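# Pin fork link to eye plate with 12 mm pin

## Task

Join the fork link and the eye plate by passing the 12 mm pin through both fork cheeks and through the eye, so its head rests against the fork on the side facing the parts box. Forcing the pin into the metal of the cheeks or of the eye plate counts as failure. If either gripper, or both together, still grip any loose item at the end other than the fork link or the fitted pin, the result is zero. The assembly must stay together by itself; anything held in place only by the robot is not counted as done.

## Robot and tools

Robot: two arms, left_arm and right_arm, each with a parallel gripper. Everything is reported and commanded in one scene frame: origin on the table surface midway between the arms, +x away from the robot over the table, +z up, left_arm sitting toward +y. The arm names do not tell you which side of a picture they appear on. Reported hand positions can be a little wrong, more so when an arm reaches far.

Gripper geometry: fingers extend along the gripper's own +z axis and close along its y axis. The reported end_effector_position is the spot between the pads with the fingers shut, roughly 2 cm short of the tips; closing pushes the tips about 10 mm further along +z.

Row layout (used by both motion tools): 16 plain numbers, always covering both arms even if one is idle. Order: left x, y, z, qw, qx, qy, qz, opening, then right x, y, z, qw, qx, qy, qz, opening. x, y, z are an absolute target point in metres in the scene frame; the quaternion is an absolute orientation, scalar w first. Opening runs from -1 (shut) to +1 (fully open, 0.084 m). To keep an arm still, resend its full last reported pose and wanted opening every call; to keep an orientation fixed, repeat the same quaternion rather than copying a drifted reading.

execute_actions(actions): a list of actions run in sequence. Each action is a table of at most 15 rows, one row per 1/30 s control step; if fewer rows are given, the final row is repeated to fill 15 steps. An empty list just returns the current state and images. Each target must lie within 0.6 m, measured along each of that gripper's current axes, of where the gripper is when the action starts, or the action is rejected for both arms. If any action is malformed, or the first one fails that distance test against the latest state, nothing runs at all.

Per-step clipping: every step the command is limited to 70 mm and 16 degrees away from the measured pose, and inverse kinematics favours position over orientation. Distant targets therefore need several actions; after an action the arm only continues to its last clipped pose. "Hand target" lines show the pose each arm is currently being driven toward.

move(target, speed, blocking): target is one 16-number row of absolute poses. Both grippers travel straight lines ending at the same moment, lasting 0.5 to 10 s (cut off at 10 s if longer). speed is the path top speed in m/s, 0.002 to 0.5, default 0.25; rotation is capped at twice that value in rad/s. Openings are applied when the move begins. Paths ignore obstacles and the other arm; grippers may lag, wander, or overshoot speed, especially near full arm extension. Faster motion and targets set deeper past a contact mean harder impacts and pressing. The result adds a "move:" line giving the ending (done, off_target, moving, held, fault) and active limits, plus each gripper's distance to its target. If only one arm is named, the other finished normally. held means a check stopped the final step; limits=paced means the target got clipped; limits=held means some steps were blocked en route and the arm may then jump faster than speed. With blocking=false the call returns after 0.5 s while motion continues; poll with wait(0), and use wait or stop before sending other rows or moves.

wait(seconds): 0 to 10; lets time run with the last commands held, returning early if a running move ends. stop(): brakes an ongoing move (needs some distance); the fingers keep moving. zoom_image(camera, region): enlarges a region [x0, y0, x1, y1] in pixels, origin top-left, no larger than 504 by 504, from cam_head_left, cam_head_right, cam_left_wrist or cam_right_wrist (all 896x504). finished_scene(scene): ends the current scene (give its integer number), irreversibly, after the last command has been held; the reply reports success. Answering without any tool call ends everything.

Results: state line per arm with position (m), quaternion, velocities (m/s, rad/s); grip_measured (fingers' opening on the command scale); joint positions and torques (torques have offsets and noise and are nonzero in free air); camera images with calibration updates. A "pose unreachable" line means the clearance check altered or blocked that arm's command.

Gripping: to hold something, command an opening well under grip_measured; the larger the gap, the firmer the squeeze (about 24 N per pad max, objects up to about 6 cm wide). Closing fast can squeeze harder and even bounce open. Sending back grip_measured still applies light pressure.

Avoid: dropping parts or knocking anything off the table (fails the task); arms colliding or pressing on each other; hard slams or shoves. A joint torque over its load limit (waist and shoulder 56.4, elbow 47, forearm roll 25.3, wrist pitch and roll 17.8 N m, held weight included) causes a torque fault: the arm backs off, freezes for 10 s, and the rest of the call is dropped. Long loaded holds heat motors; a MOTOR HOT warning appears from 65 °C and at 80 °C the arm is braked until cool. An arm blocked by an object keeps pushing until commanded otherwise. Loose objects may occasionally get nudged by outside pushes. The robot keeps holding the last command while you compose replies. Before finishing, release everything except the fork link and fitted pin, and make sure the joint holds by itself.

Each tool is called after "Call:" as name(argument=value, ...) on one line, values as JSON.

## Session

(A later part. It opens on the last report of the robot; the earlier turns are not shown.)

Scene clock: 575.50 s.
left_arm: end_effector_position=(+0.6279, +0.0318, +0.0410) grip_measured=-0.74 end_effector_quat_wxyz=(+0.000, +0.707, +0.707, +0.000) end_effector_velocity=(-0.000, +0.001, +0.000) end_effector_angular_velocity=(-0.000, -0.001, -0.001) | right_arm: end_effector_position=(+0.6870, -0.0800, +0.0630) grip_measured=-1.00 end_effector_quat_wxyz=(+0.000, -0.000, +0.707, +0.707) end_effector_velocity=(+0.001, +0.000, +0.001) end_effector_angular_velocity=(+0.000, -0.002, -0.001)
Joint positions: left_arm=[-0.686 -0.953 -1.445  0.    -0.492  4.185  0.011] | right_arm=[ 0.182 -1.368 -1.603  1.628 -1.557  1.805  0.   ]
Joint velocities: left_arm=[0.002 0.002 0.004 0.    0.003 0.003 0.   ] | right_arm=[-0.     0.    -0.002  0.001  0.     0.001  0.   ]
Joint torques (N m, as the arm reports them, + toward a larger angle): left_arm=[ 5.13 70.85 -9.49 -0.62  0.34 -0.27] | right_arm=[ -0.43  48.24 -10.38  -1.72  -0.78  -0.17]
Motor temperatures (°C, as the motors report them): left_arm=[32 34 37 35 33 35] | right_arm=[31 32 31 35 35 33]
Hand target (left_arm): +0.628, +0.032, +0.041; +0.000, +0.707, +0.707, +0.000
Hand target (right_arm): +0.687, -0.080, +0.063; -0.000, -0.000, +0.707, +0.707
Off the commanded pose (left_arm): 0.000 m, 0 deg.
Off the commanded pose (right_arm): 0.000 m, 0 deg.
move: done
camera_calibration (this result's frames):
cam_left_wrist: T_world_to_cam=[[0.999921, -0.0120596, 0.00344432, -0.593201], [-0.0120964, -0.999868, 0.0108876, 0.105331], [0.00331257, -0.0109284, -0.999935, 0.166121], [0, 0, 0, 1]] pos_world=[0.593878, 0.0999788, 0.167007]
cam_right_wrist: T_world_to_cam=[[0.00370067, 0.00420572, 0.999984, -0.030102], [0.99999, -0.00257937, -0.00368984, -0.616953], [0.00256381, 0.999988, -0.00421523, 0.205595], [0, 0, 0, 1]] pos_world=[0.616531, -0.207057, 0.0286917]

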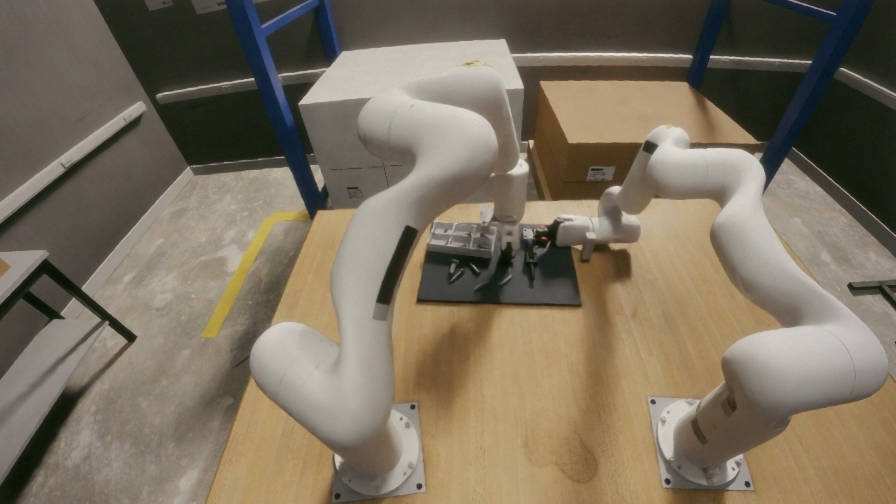

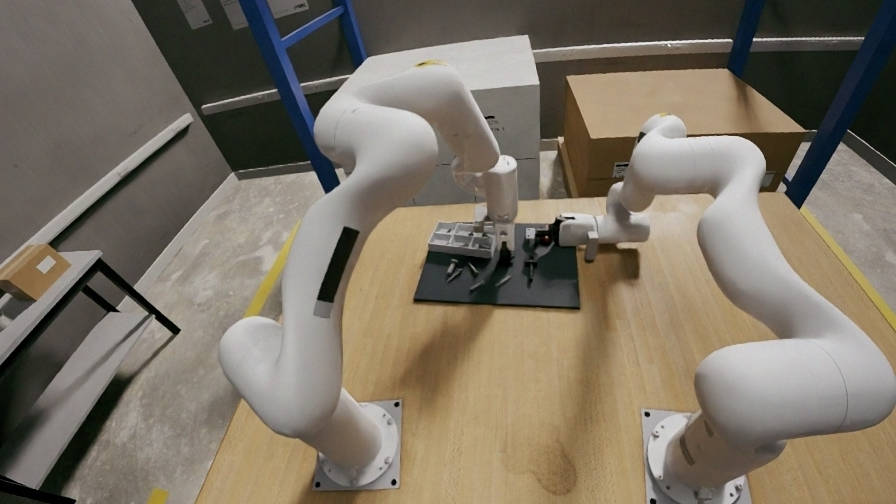

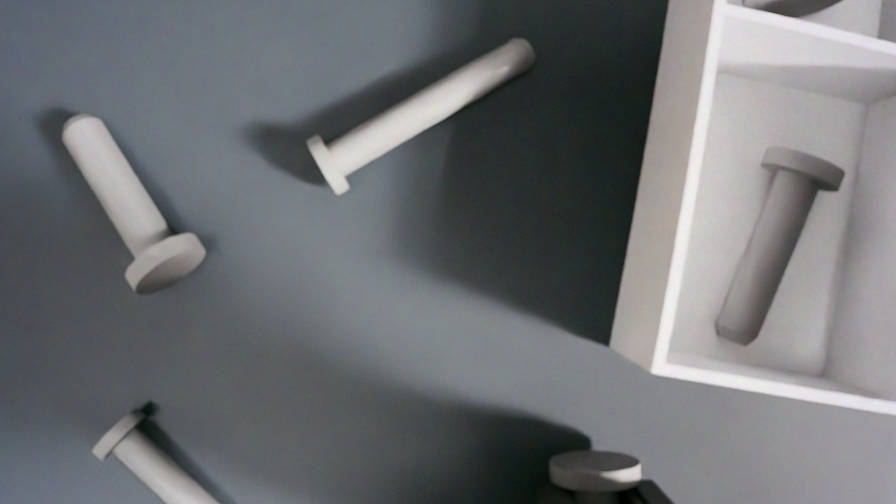

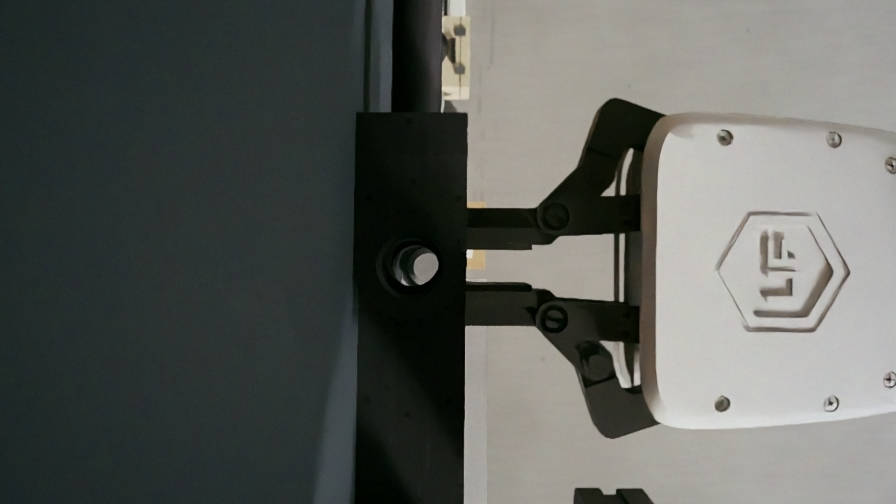

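Call:
move(target=[0.6283,0.012,0.040,-0.022,0.707,0.707,0.022,-1,0.687,-0.08,0.063,0,0,0.707,0.707,-1], speed=0.008)

Call:
zoom_image(camera="cam_right_wrist", region=[350,200,490,330])

Call:
move(target=[0.6283,0.002,0.040,-0.022,0.707,0.707,0.022,-1,0.687,-0.08,0.063,0,0,0.707,0.707,-1], speed=0.004)

Call:
zoom_image(camera="cam_right_wrist", region=[350,200,490,330])

Scene clock: 582.60 s.
left_arm: end_effector_position=(+0.6283, +0.0121, +0.0400) grip_measured=-0.74 end_effector_quat_wxyz=(-0.022, +0.707, +0.707, +0.022) end_effector_velocity=(+0.000, -0.001, +0.000) end_effector_angular_velocity=(+0.002, -0.001, -0.000) | right_arm: end_effector_position=(+0.6870, -0.0800, +0.0630) grip_measured=-1.00 end_effector_quat_wxyz=(-0.000, -0.000, +0.707, +0.707) end_effector_velocity=(-0.000, -0.000, -0.001) end_effector_angular_velocity=(+0.000, +0.001, -0.001)
Joint positions: left_arm=[-0.731 -0.992 -1.517  0.098 -0.561  4.057  0.011] | right_arm=[ 0.182 -1.368 -1.603  1.628 -1.557  1.805  0.   ]
Joint velocities: left_arm=[-0.003 -0.001 -0.004  0.005 -0.003 -0.006 -0.   ] | right_arm=[ 0.    -0.     0.001  0.001 -0.    -0.     0.   ]
Joint torques (N m, as the arm reports them, + toward a larger angle): left_arm=[ 5.91 72.99 -9.98 -0.6   0.26 -0.17] | right_arm=[  0.57  46.81 -11.08  -0.35  -0.84  -0.11]
Motor temperatures (°C, as the motors report them): left_arm=[32 34 37 35 33 35] | right_arm=[31 32 31 35 35 33]
Hand target (left_arm): +0.628, +0.012, +0.040; -0.022, +0.707, +0.707, +0.022
Hand target (right_arm): +0.687, -0.080, +0.063; +0.000, -0.000, +0.707, +0.707
Off the commanded pose (left_arm): 0.000 m, 0 deg.
Off the commanded pose (right_arm): 0.000 m, 0 deg.
move: done
camera_calibration (this result's frames):
cam_left_wrist: T_world_to_cam=[[0.99992, -0.0123536, 0.00268192, -0.593832], [-0.0122011, -0.998628, -0.0509174, 0.0881071], [0.00330725, 0.0508806, -0.998699, 0.164156], [0, 0, 0, 1]] pos_world=[0.594317, 0.0722979, 0.170021]
cam_right_wrist: T_world_to_cam=[[0.00370078, 0.00420581, 0.999984, -0.030102], [0.99999, -0.00257925, -0.00368996, -0.616953], [0.00256369, 0.999988, -0.00421531, 0.205595], [0, 0, 0, 1]] pos_world=[0.616531, -0.207057, 0.0286916]

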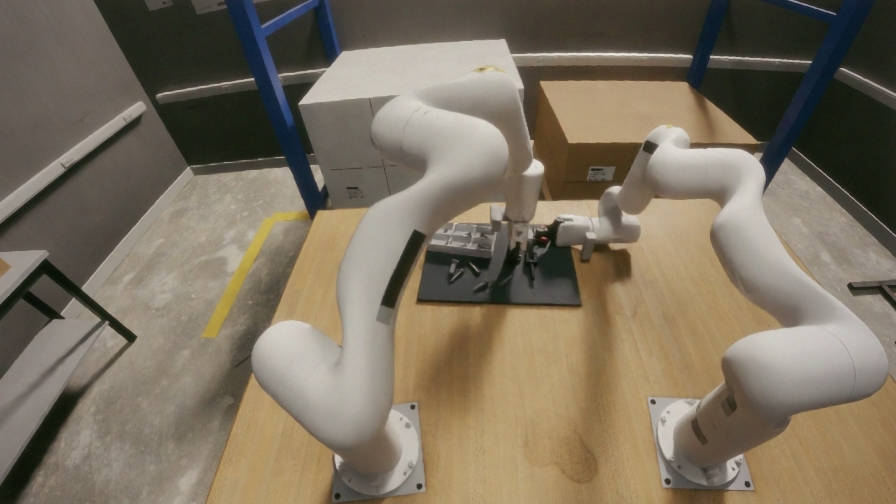

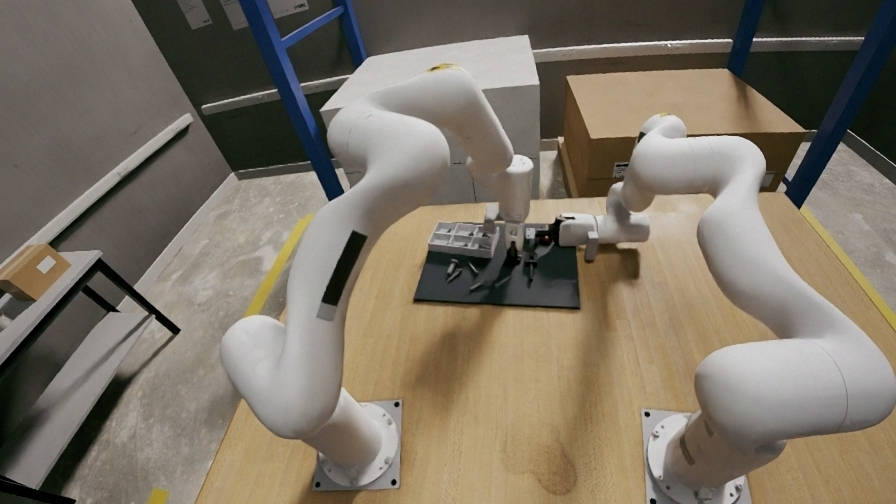

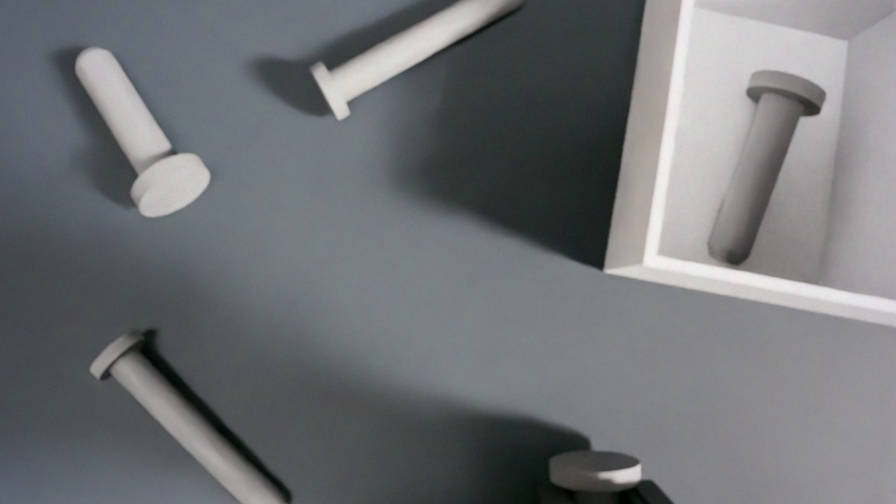

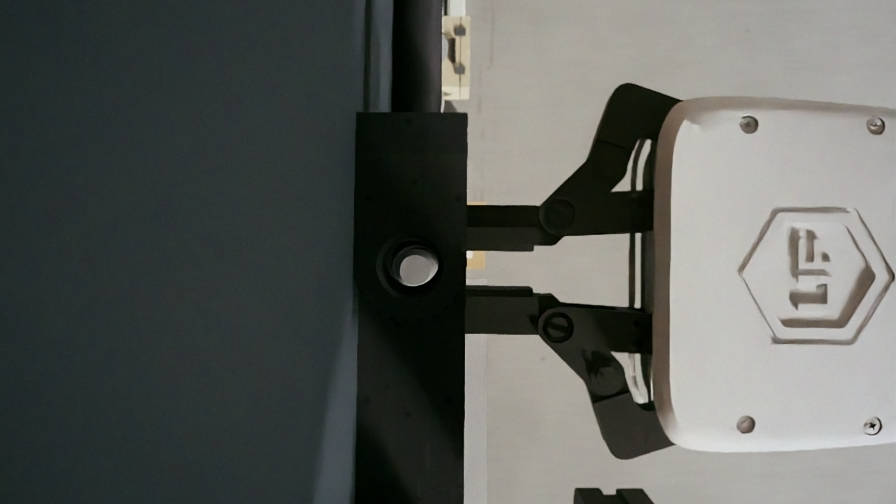

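Region (350, 200, 490, 330) of cam_right_wrist's 896x504 image, scaled by 3.600, with more detail than that image has; it fills the top 468 rows of this view, and the rest is white.

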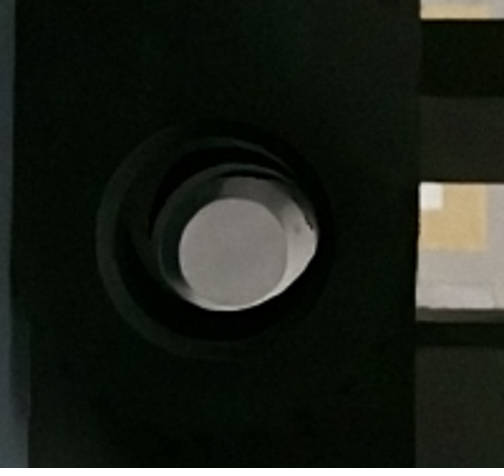

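Scene clock: 585.33 s.
left_arm: end_effector_position=(+0.6283, +0.0021, +0.0400) grip_measured=-0.74 end_effector_quat_wxyz=(-0.022, +0.707, +0.707, +0.022) end_effector_velocity=(-0.000, -0.001, +0.001) end_effector_angular_velocity=(-0.001, -0.000, +0.001) | right_arm: end_effector_position=(+0.6870, -0.0800, +0.0630) grip_measured=-1.00 end_effector_quat_wxyz=(-0.000, -0.000, +0.707, +0.707) end_effector_velocity=(+0.000, -0.000, -0.000) end_effector_angular_velocity=(+0.000, -0.000, -0.001)
Joint positions: left_arm=[-0.744 -1.003 -1.539  0.096 -0.573  4.047  0.011] | right_arm=[ 0.182 -1.368 -1.603  1.628 -1.557  1.805  0.   ]
Joint velocities: left_arm=[-0.001 -0.    -0.002 -0.001 -0.001 -0.001 -0.   ] | right_arm=[-0.001 -0.001 -0.001  0.     0.    -0.     0.   ]
Joint torques (N m, as the arm reports them, + toward a larger angle): left_arm=[  5.98  72.72 -10.17  -0.45   0.2   -0.32] | right_arm=[ 1.09 45.6  -9.77 -0.66 -0.73 -0.17]
Motor temperatures (°C, as the motors report them): left_arm=[32 34 37 35 33 35] | right_arm=[31 32 31 35 35 33]
Hand target (left_arm): +0.628, +0.002, +0.040; -0.022, +0.707, +0.707, +0.022
Hand target (right_arm): +0.687, -0.080, +0.063; -0.000, +0.000, +0.707, +0.707
Off the commanded pose (left_arm): 0.000 m, 0 deg.
Off the commanded pose (right_arm): 0.000 m, 0 deg.
move: done
camera_calibration (this result's frames):
cam_left_wrist: T_world_to_cam=[[0.999921, -0.0123226, 0.00258111, -0.593949], [-0.0121743, -0.998613, -0.0512184, 0.0780966], [0.00320868, 0.0511829, -0.998684, 0.16472], [0, 0, 0, 1]] pos_world=[0.594324, 0.0622385, 0.170036]
cam_right_wrist: T_world_to_cam=[[0.00370095, 0.00420589, 0.999984, -0.030102], [0.99999, -0.0025792, -0.00369013, -0.616953], [0.00256364, 0.999988, -0.0042154, 0.205595], [0, 0, 0, 1]] pos_world=[0.616531, -0.207057, 0.0286916]

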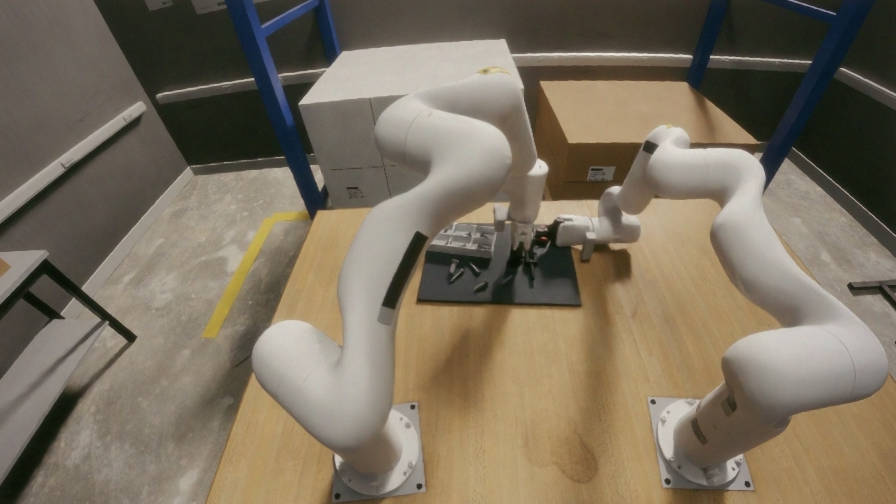

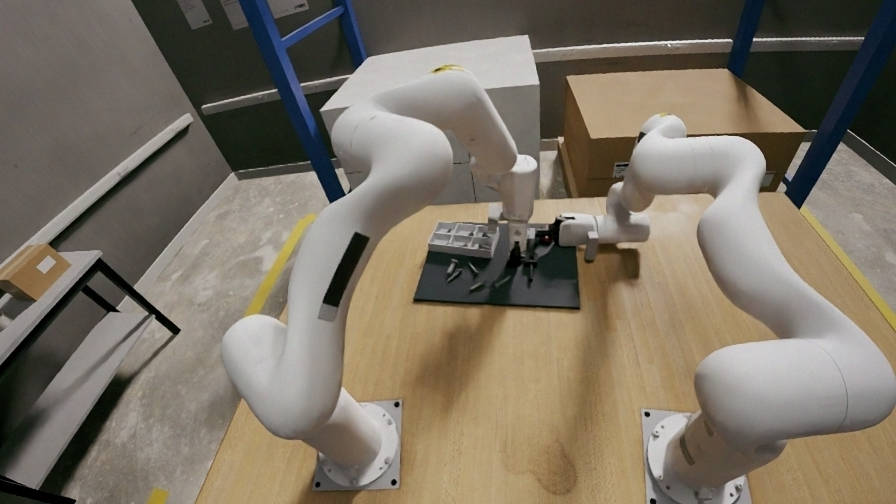

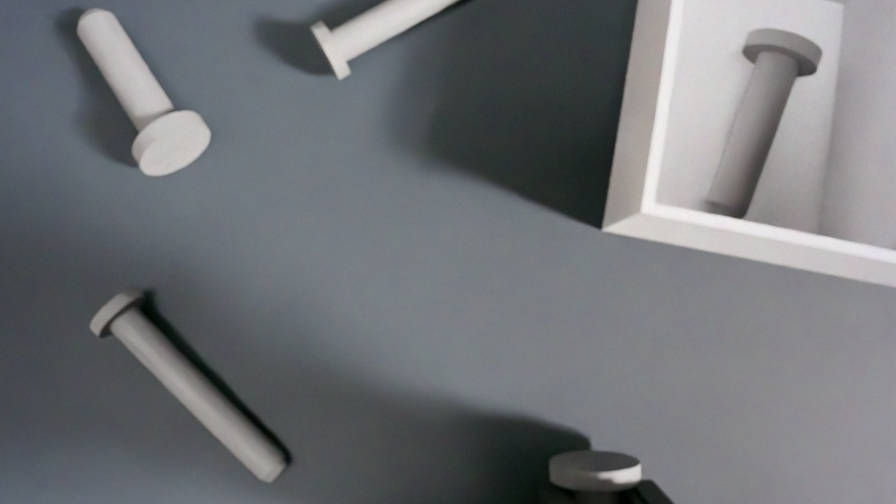

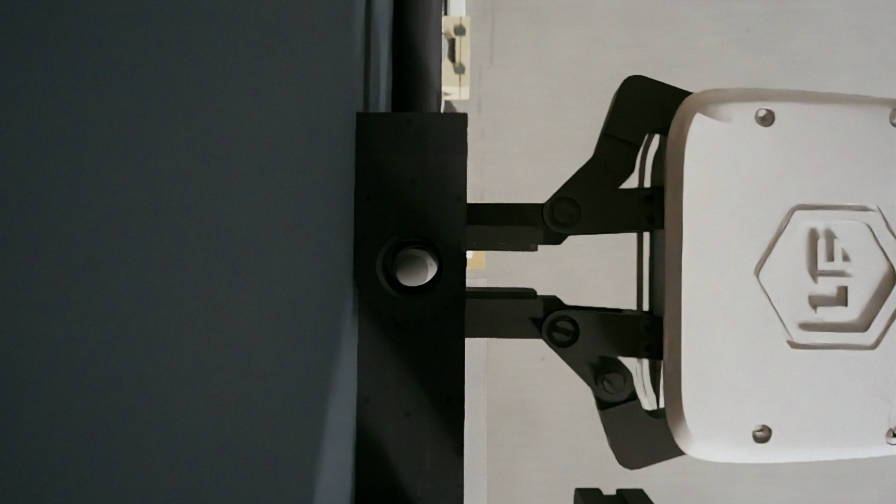

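Region (350, 200, 490, 330) of cam_right_wrist's 896x504 image, scaled by 3.600, with more detail than that image has; it fills the top 468 rows of this view, and the rest is white.

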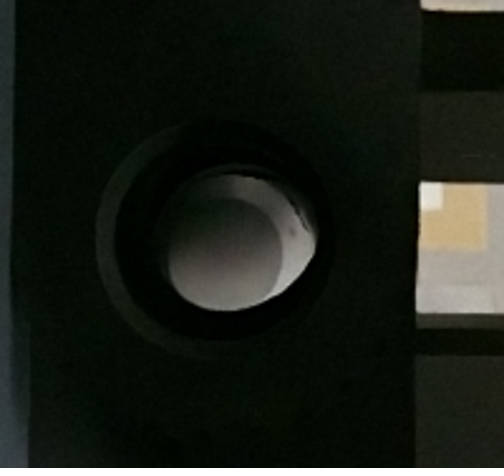

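Call:
move(target=[0.6278,0.000,0.0402,-0.022,0.707,0.707,0.022,-1,0.687,-0.08,0.063,0,0,0.707,0.707,-1], speed=0.003)

Call:
move(target=[0.6278,-0.005,0.0402,-0.022,0.707,0.707,0.022,-1,0.687,-0.08,0.063,0,0,0.707,0.707,-1], speed=0.003)

Call:
zoom_image(camera="cam_right_wrist", region=[350,200,490,330])

Scene clock: 587.53 s.
left_arm: end_effector_position=(+0.6278, +0.0000, +0.0402) grip_measured=-0.74 end_effector_quat_wxyz=(-0.022, +0.707, +0.707, +0.022) end_effector_velocity=(-0.001, -0.001, +0.000) end_effector_angular_velocity=(-0.001, +0.000, -0.000) | right_arm: end_effector_position=(+0.6870, -0.0800, +0.0630) grip_measured=-1.00 end_effector_quat_wxyz=(-0.000, +0.000, +0.707, +0.707) end_effector_velocity=(-0.001, -0.000, -0.000) end_effector_angular_velocity=(-0.000, +0.001, -0.001)
Joint positions: left_arm=[-0.746 -1.004 -1.542  0.095 -0.574  4.044  0.011] | right_arm=[ 0.182 -1.368 -1.603  1.628 -1.557  1.805  0.   ]
Joint velocities: left_arm=[-0.002 -0.    -0.001 -0.001 -0.001 -0.001 -0.   ] | right_arm=[-0.     0.     0.002  0.     0.    -0.001  0.   ]
Joint torques (N m, as the arm reports them, + toward a larger angle): left_arm=[  6.74  73.08 -10.04  -0.45   0.24  -0.28] | right_arm=[-0.93 43.59 -9.57 -1.37 -0.74 -0.18]
Motor temperatures (°C, as the motors report them): left_arm=[32 34 37 35 33 35] | right_arm=[31 32 31 35 35 33]
Hand target (left_arm): +0.628, -0.000, +0.040; -0.022, +0.707, +0.707, +0.022
Hand target (right_arm): +0.687, -0.080, +0.063; -0.000, +0.000, +0.707, +0.707
Off the commanded pose (left_arm): 0.000 m, 0 deg.
Off the commanded pose (right_arm): 0.000 m, 0 deg.
move: done
camera_calibration (this result's frames):
cam_left_wrist: T_world_to_cam=[[0.999921, -0.0123103, 0.00259875, -0.593465], [-0.012161, -0.998613, -0.051234, 0.0760785], [0.00322585, 0.0511983, -0.998683, 0.165003], [0, 0, 0, 1]] pos_world=[0.593811, 0.0602193, 0.170226]
cam_right_wrist: T_world_to_cam=[[0.00370093, 0.00420579, 0.999984, -0.0301021], [0.99999, -0.00257952, -0.00369011, -0.616953], [0.00256396, 0.999988, -0.00421529, 0.205595], [0, 0, 0, 1]] pos_world=[0.616531, -0.207057, 0.0286917]

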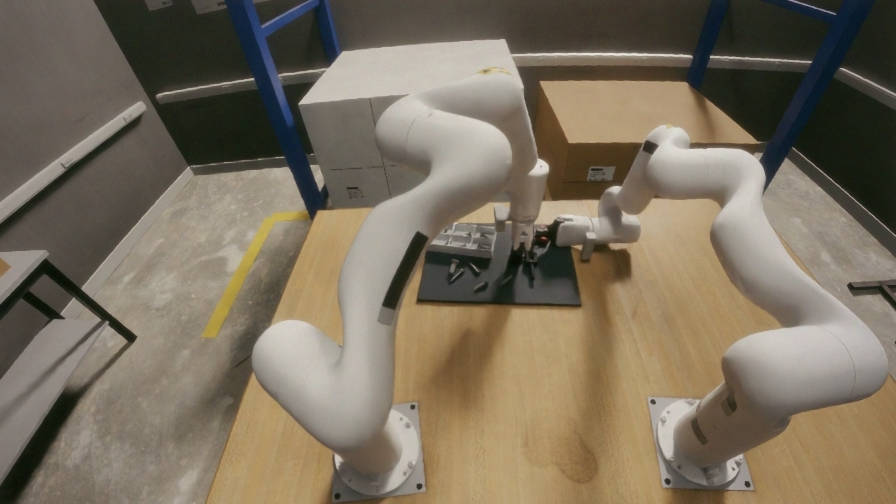

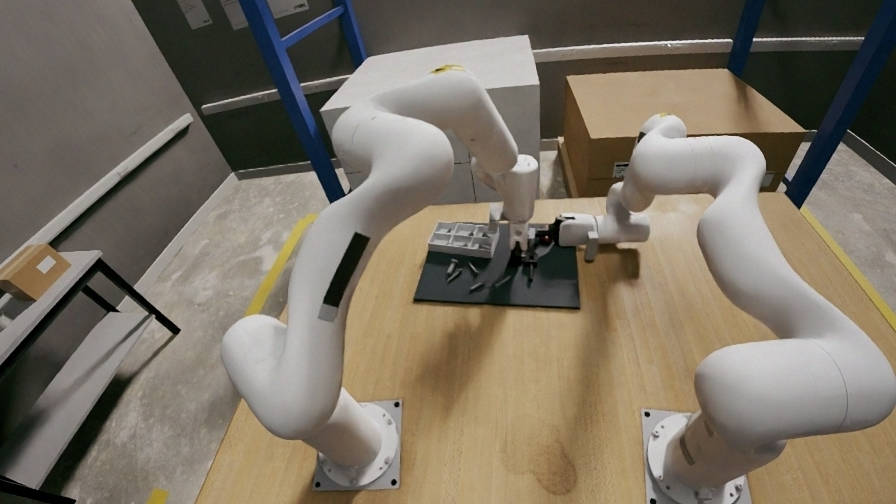

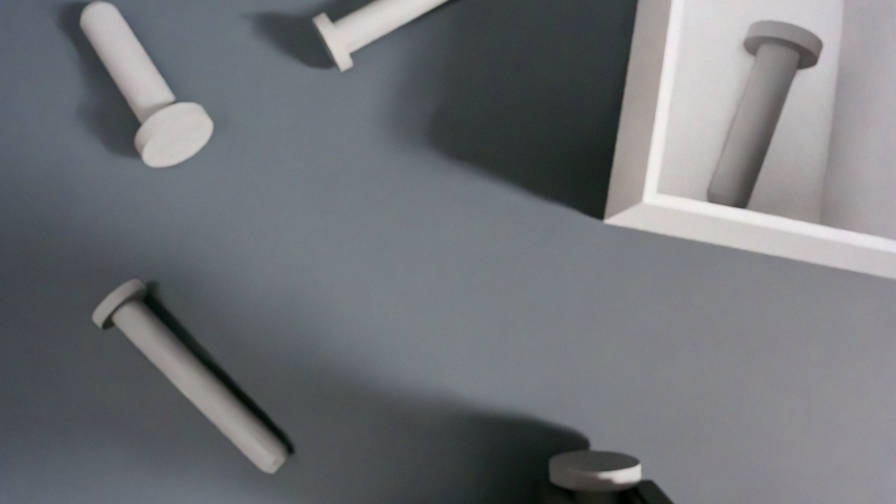

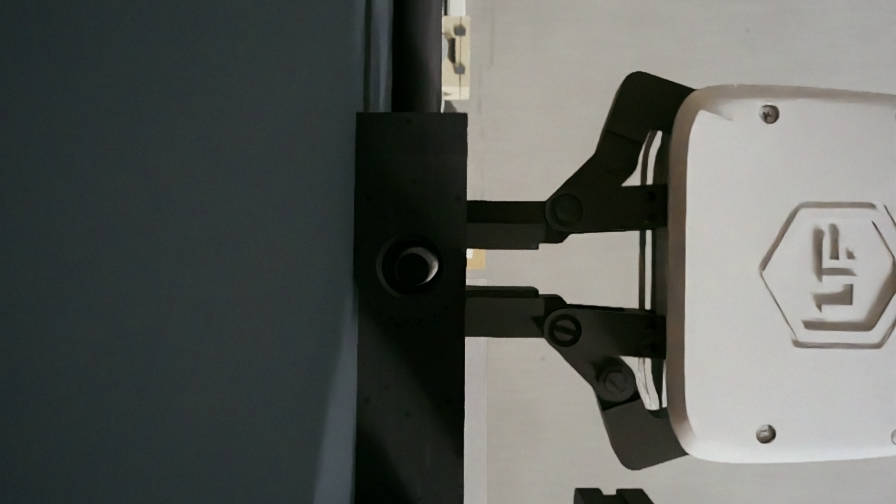

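Scene clock: 589.43 s.
left_arm: end_effector_position=(+0.6279, -0.0045, +0.0403) grip_measured=-0.74 end_effector_quat_wxyz=(-0.022, +0.707, +0.707, +0.022) end_effector_velocity=(-0.000, -0.000, -0.001) end_effector_angular_velocity=(+0.000, +0.001, +0.001) | right_arm: end_effector_position=(+0.6870, -0.0800, +0.0630) grip_measured=-1.00 end_effector_quat_wxyz=(-0.000, +0.000, +0.707, +0.707) end_effector_velocity=(+0.001, -0.001, +0.000) end_effector_angular_velocity=(+0.000, -0.000, -0.002)
Joint positions: left_arm=[-0.752 -1.01  -1.553  0.095 -0.581  4.039  0.011] | right_arm=[ 0.182 -1.368 -1.603  1.628 -1.557  1.805  0.   ]
Joint velocities: left_arm=[-0.001 -0.002 -0.001 -0.001 -0.    -0.001  0.   ] | right_arm=[-0.001 -0.    -0.     0.002  0.    -0.     0.   ]
Joint torques (N m, as the arm reports them, + toward a larger angle): left_arm=[-4.17 69.59 -9.86 -2.18  1.38 -0.18] | right_arm=[  1.6   48.06 -10.23  -0.36  -0.84  -0.35]
Motor temperatures (°C, as the motors report them): left_arm=[32 34 37 35 33 35] | right_arm=[31 32 31 35 35 33]
Hand target (left_arm): +0.628, -0.005, +0.040; -0.022, +0.707, +0.707, +0.022
Hand target (right_arm): +0.687, -0.080, +0.063; +0.000, -0.000, +0.707, +0.707
Off the commanded pose (left_arm): 0.001 m, 0 deg.
Off the commanded pose (right_arm): 0.000 m, 0 deg.
move: done
camera_calibration (this result's frames):
cam_left_wrist: T_world_to_cam=[[0.999926, -0.0120081, 0.00204746, -0.593559], [-0.0118858, -0.998582, -0.0518852, 0.0714006], [0.0026676, 0.051857, -0.998651, 0.165723], [0, 0, 0, 1]] pos_world=[0.593922, 0.055578, 0.17042]
cam_right_wrist: T_world_to_cam=[[0.00370095, 0.00420579, 0.999984, -0.0301021], [0.99999, -0.00257954, -0.00369012, -0.616953], [0.00256398, 0.999988, -0.00421529, 0.205595], [0, 0, 0, 1]] pos_world=[0.616531, -0.207057, 0.0286916]

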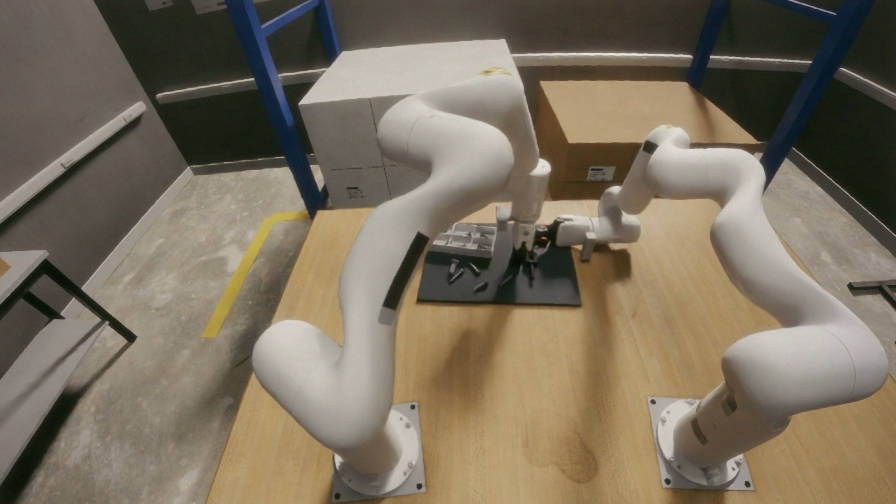

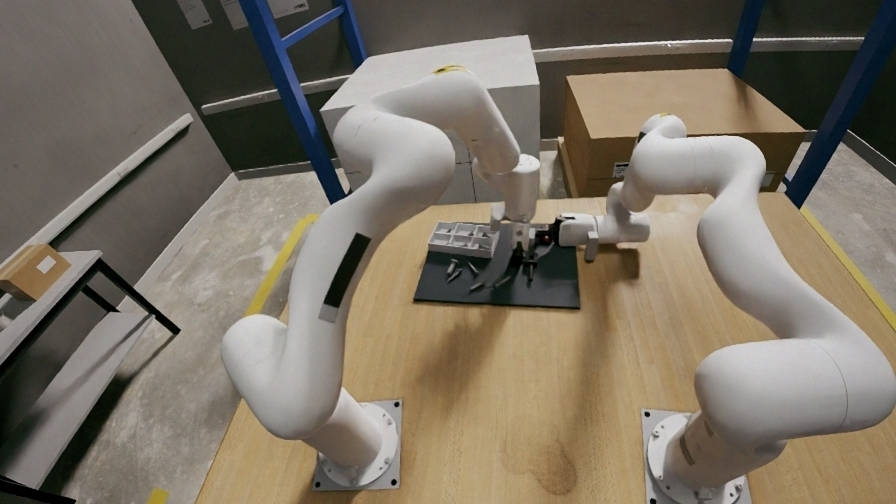

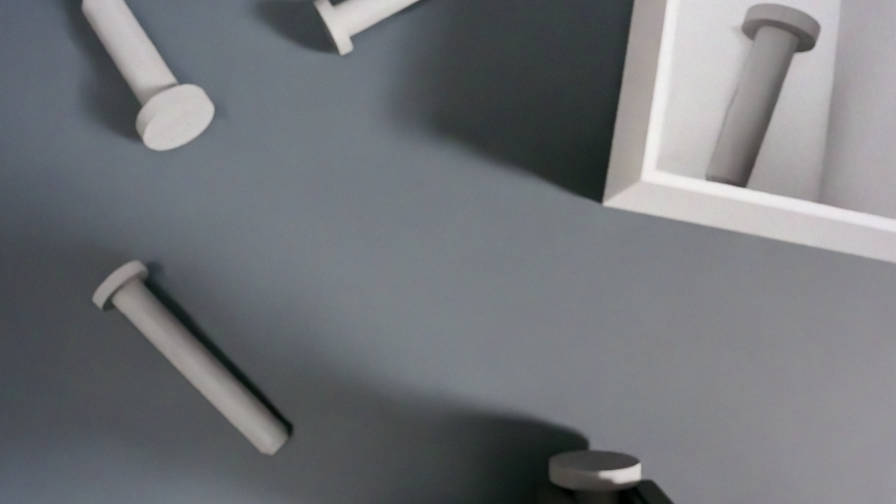

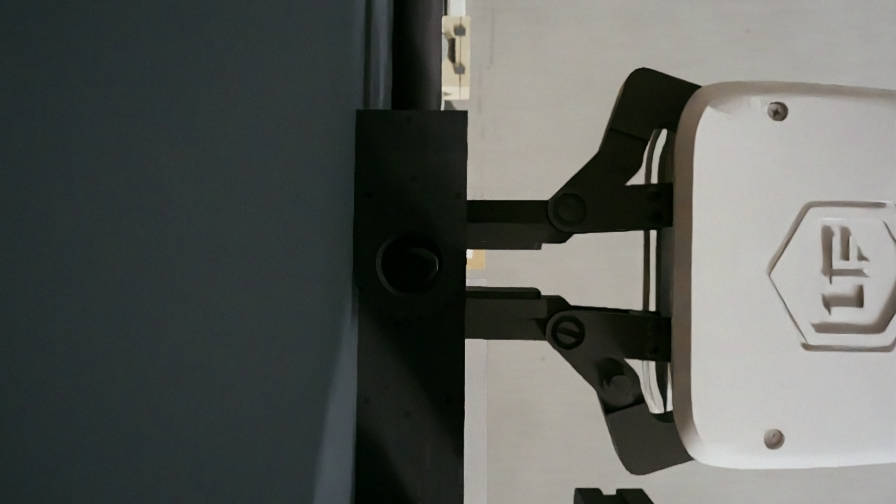

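Region (350, 200, 490, 330) of cam_right_wrist's 896x504 image, scaled by 3.600, with more detail than that image has; it fills the top 468 rows of this view, and the rest is white.

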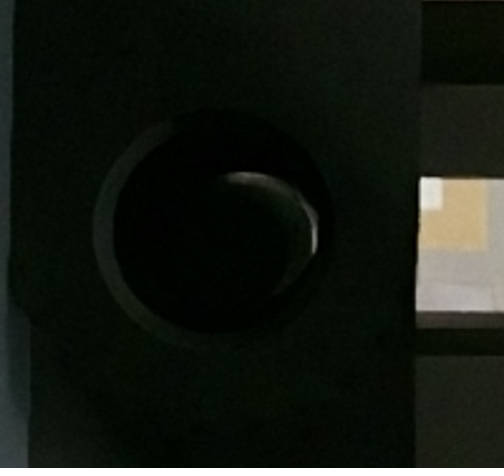

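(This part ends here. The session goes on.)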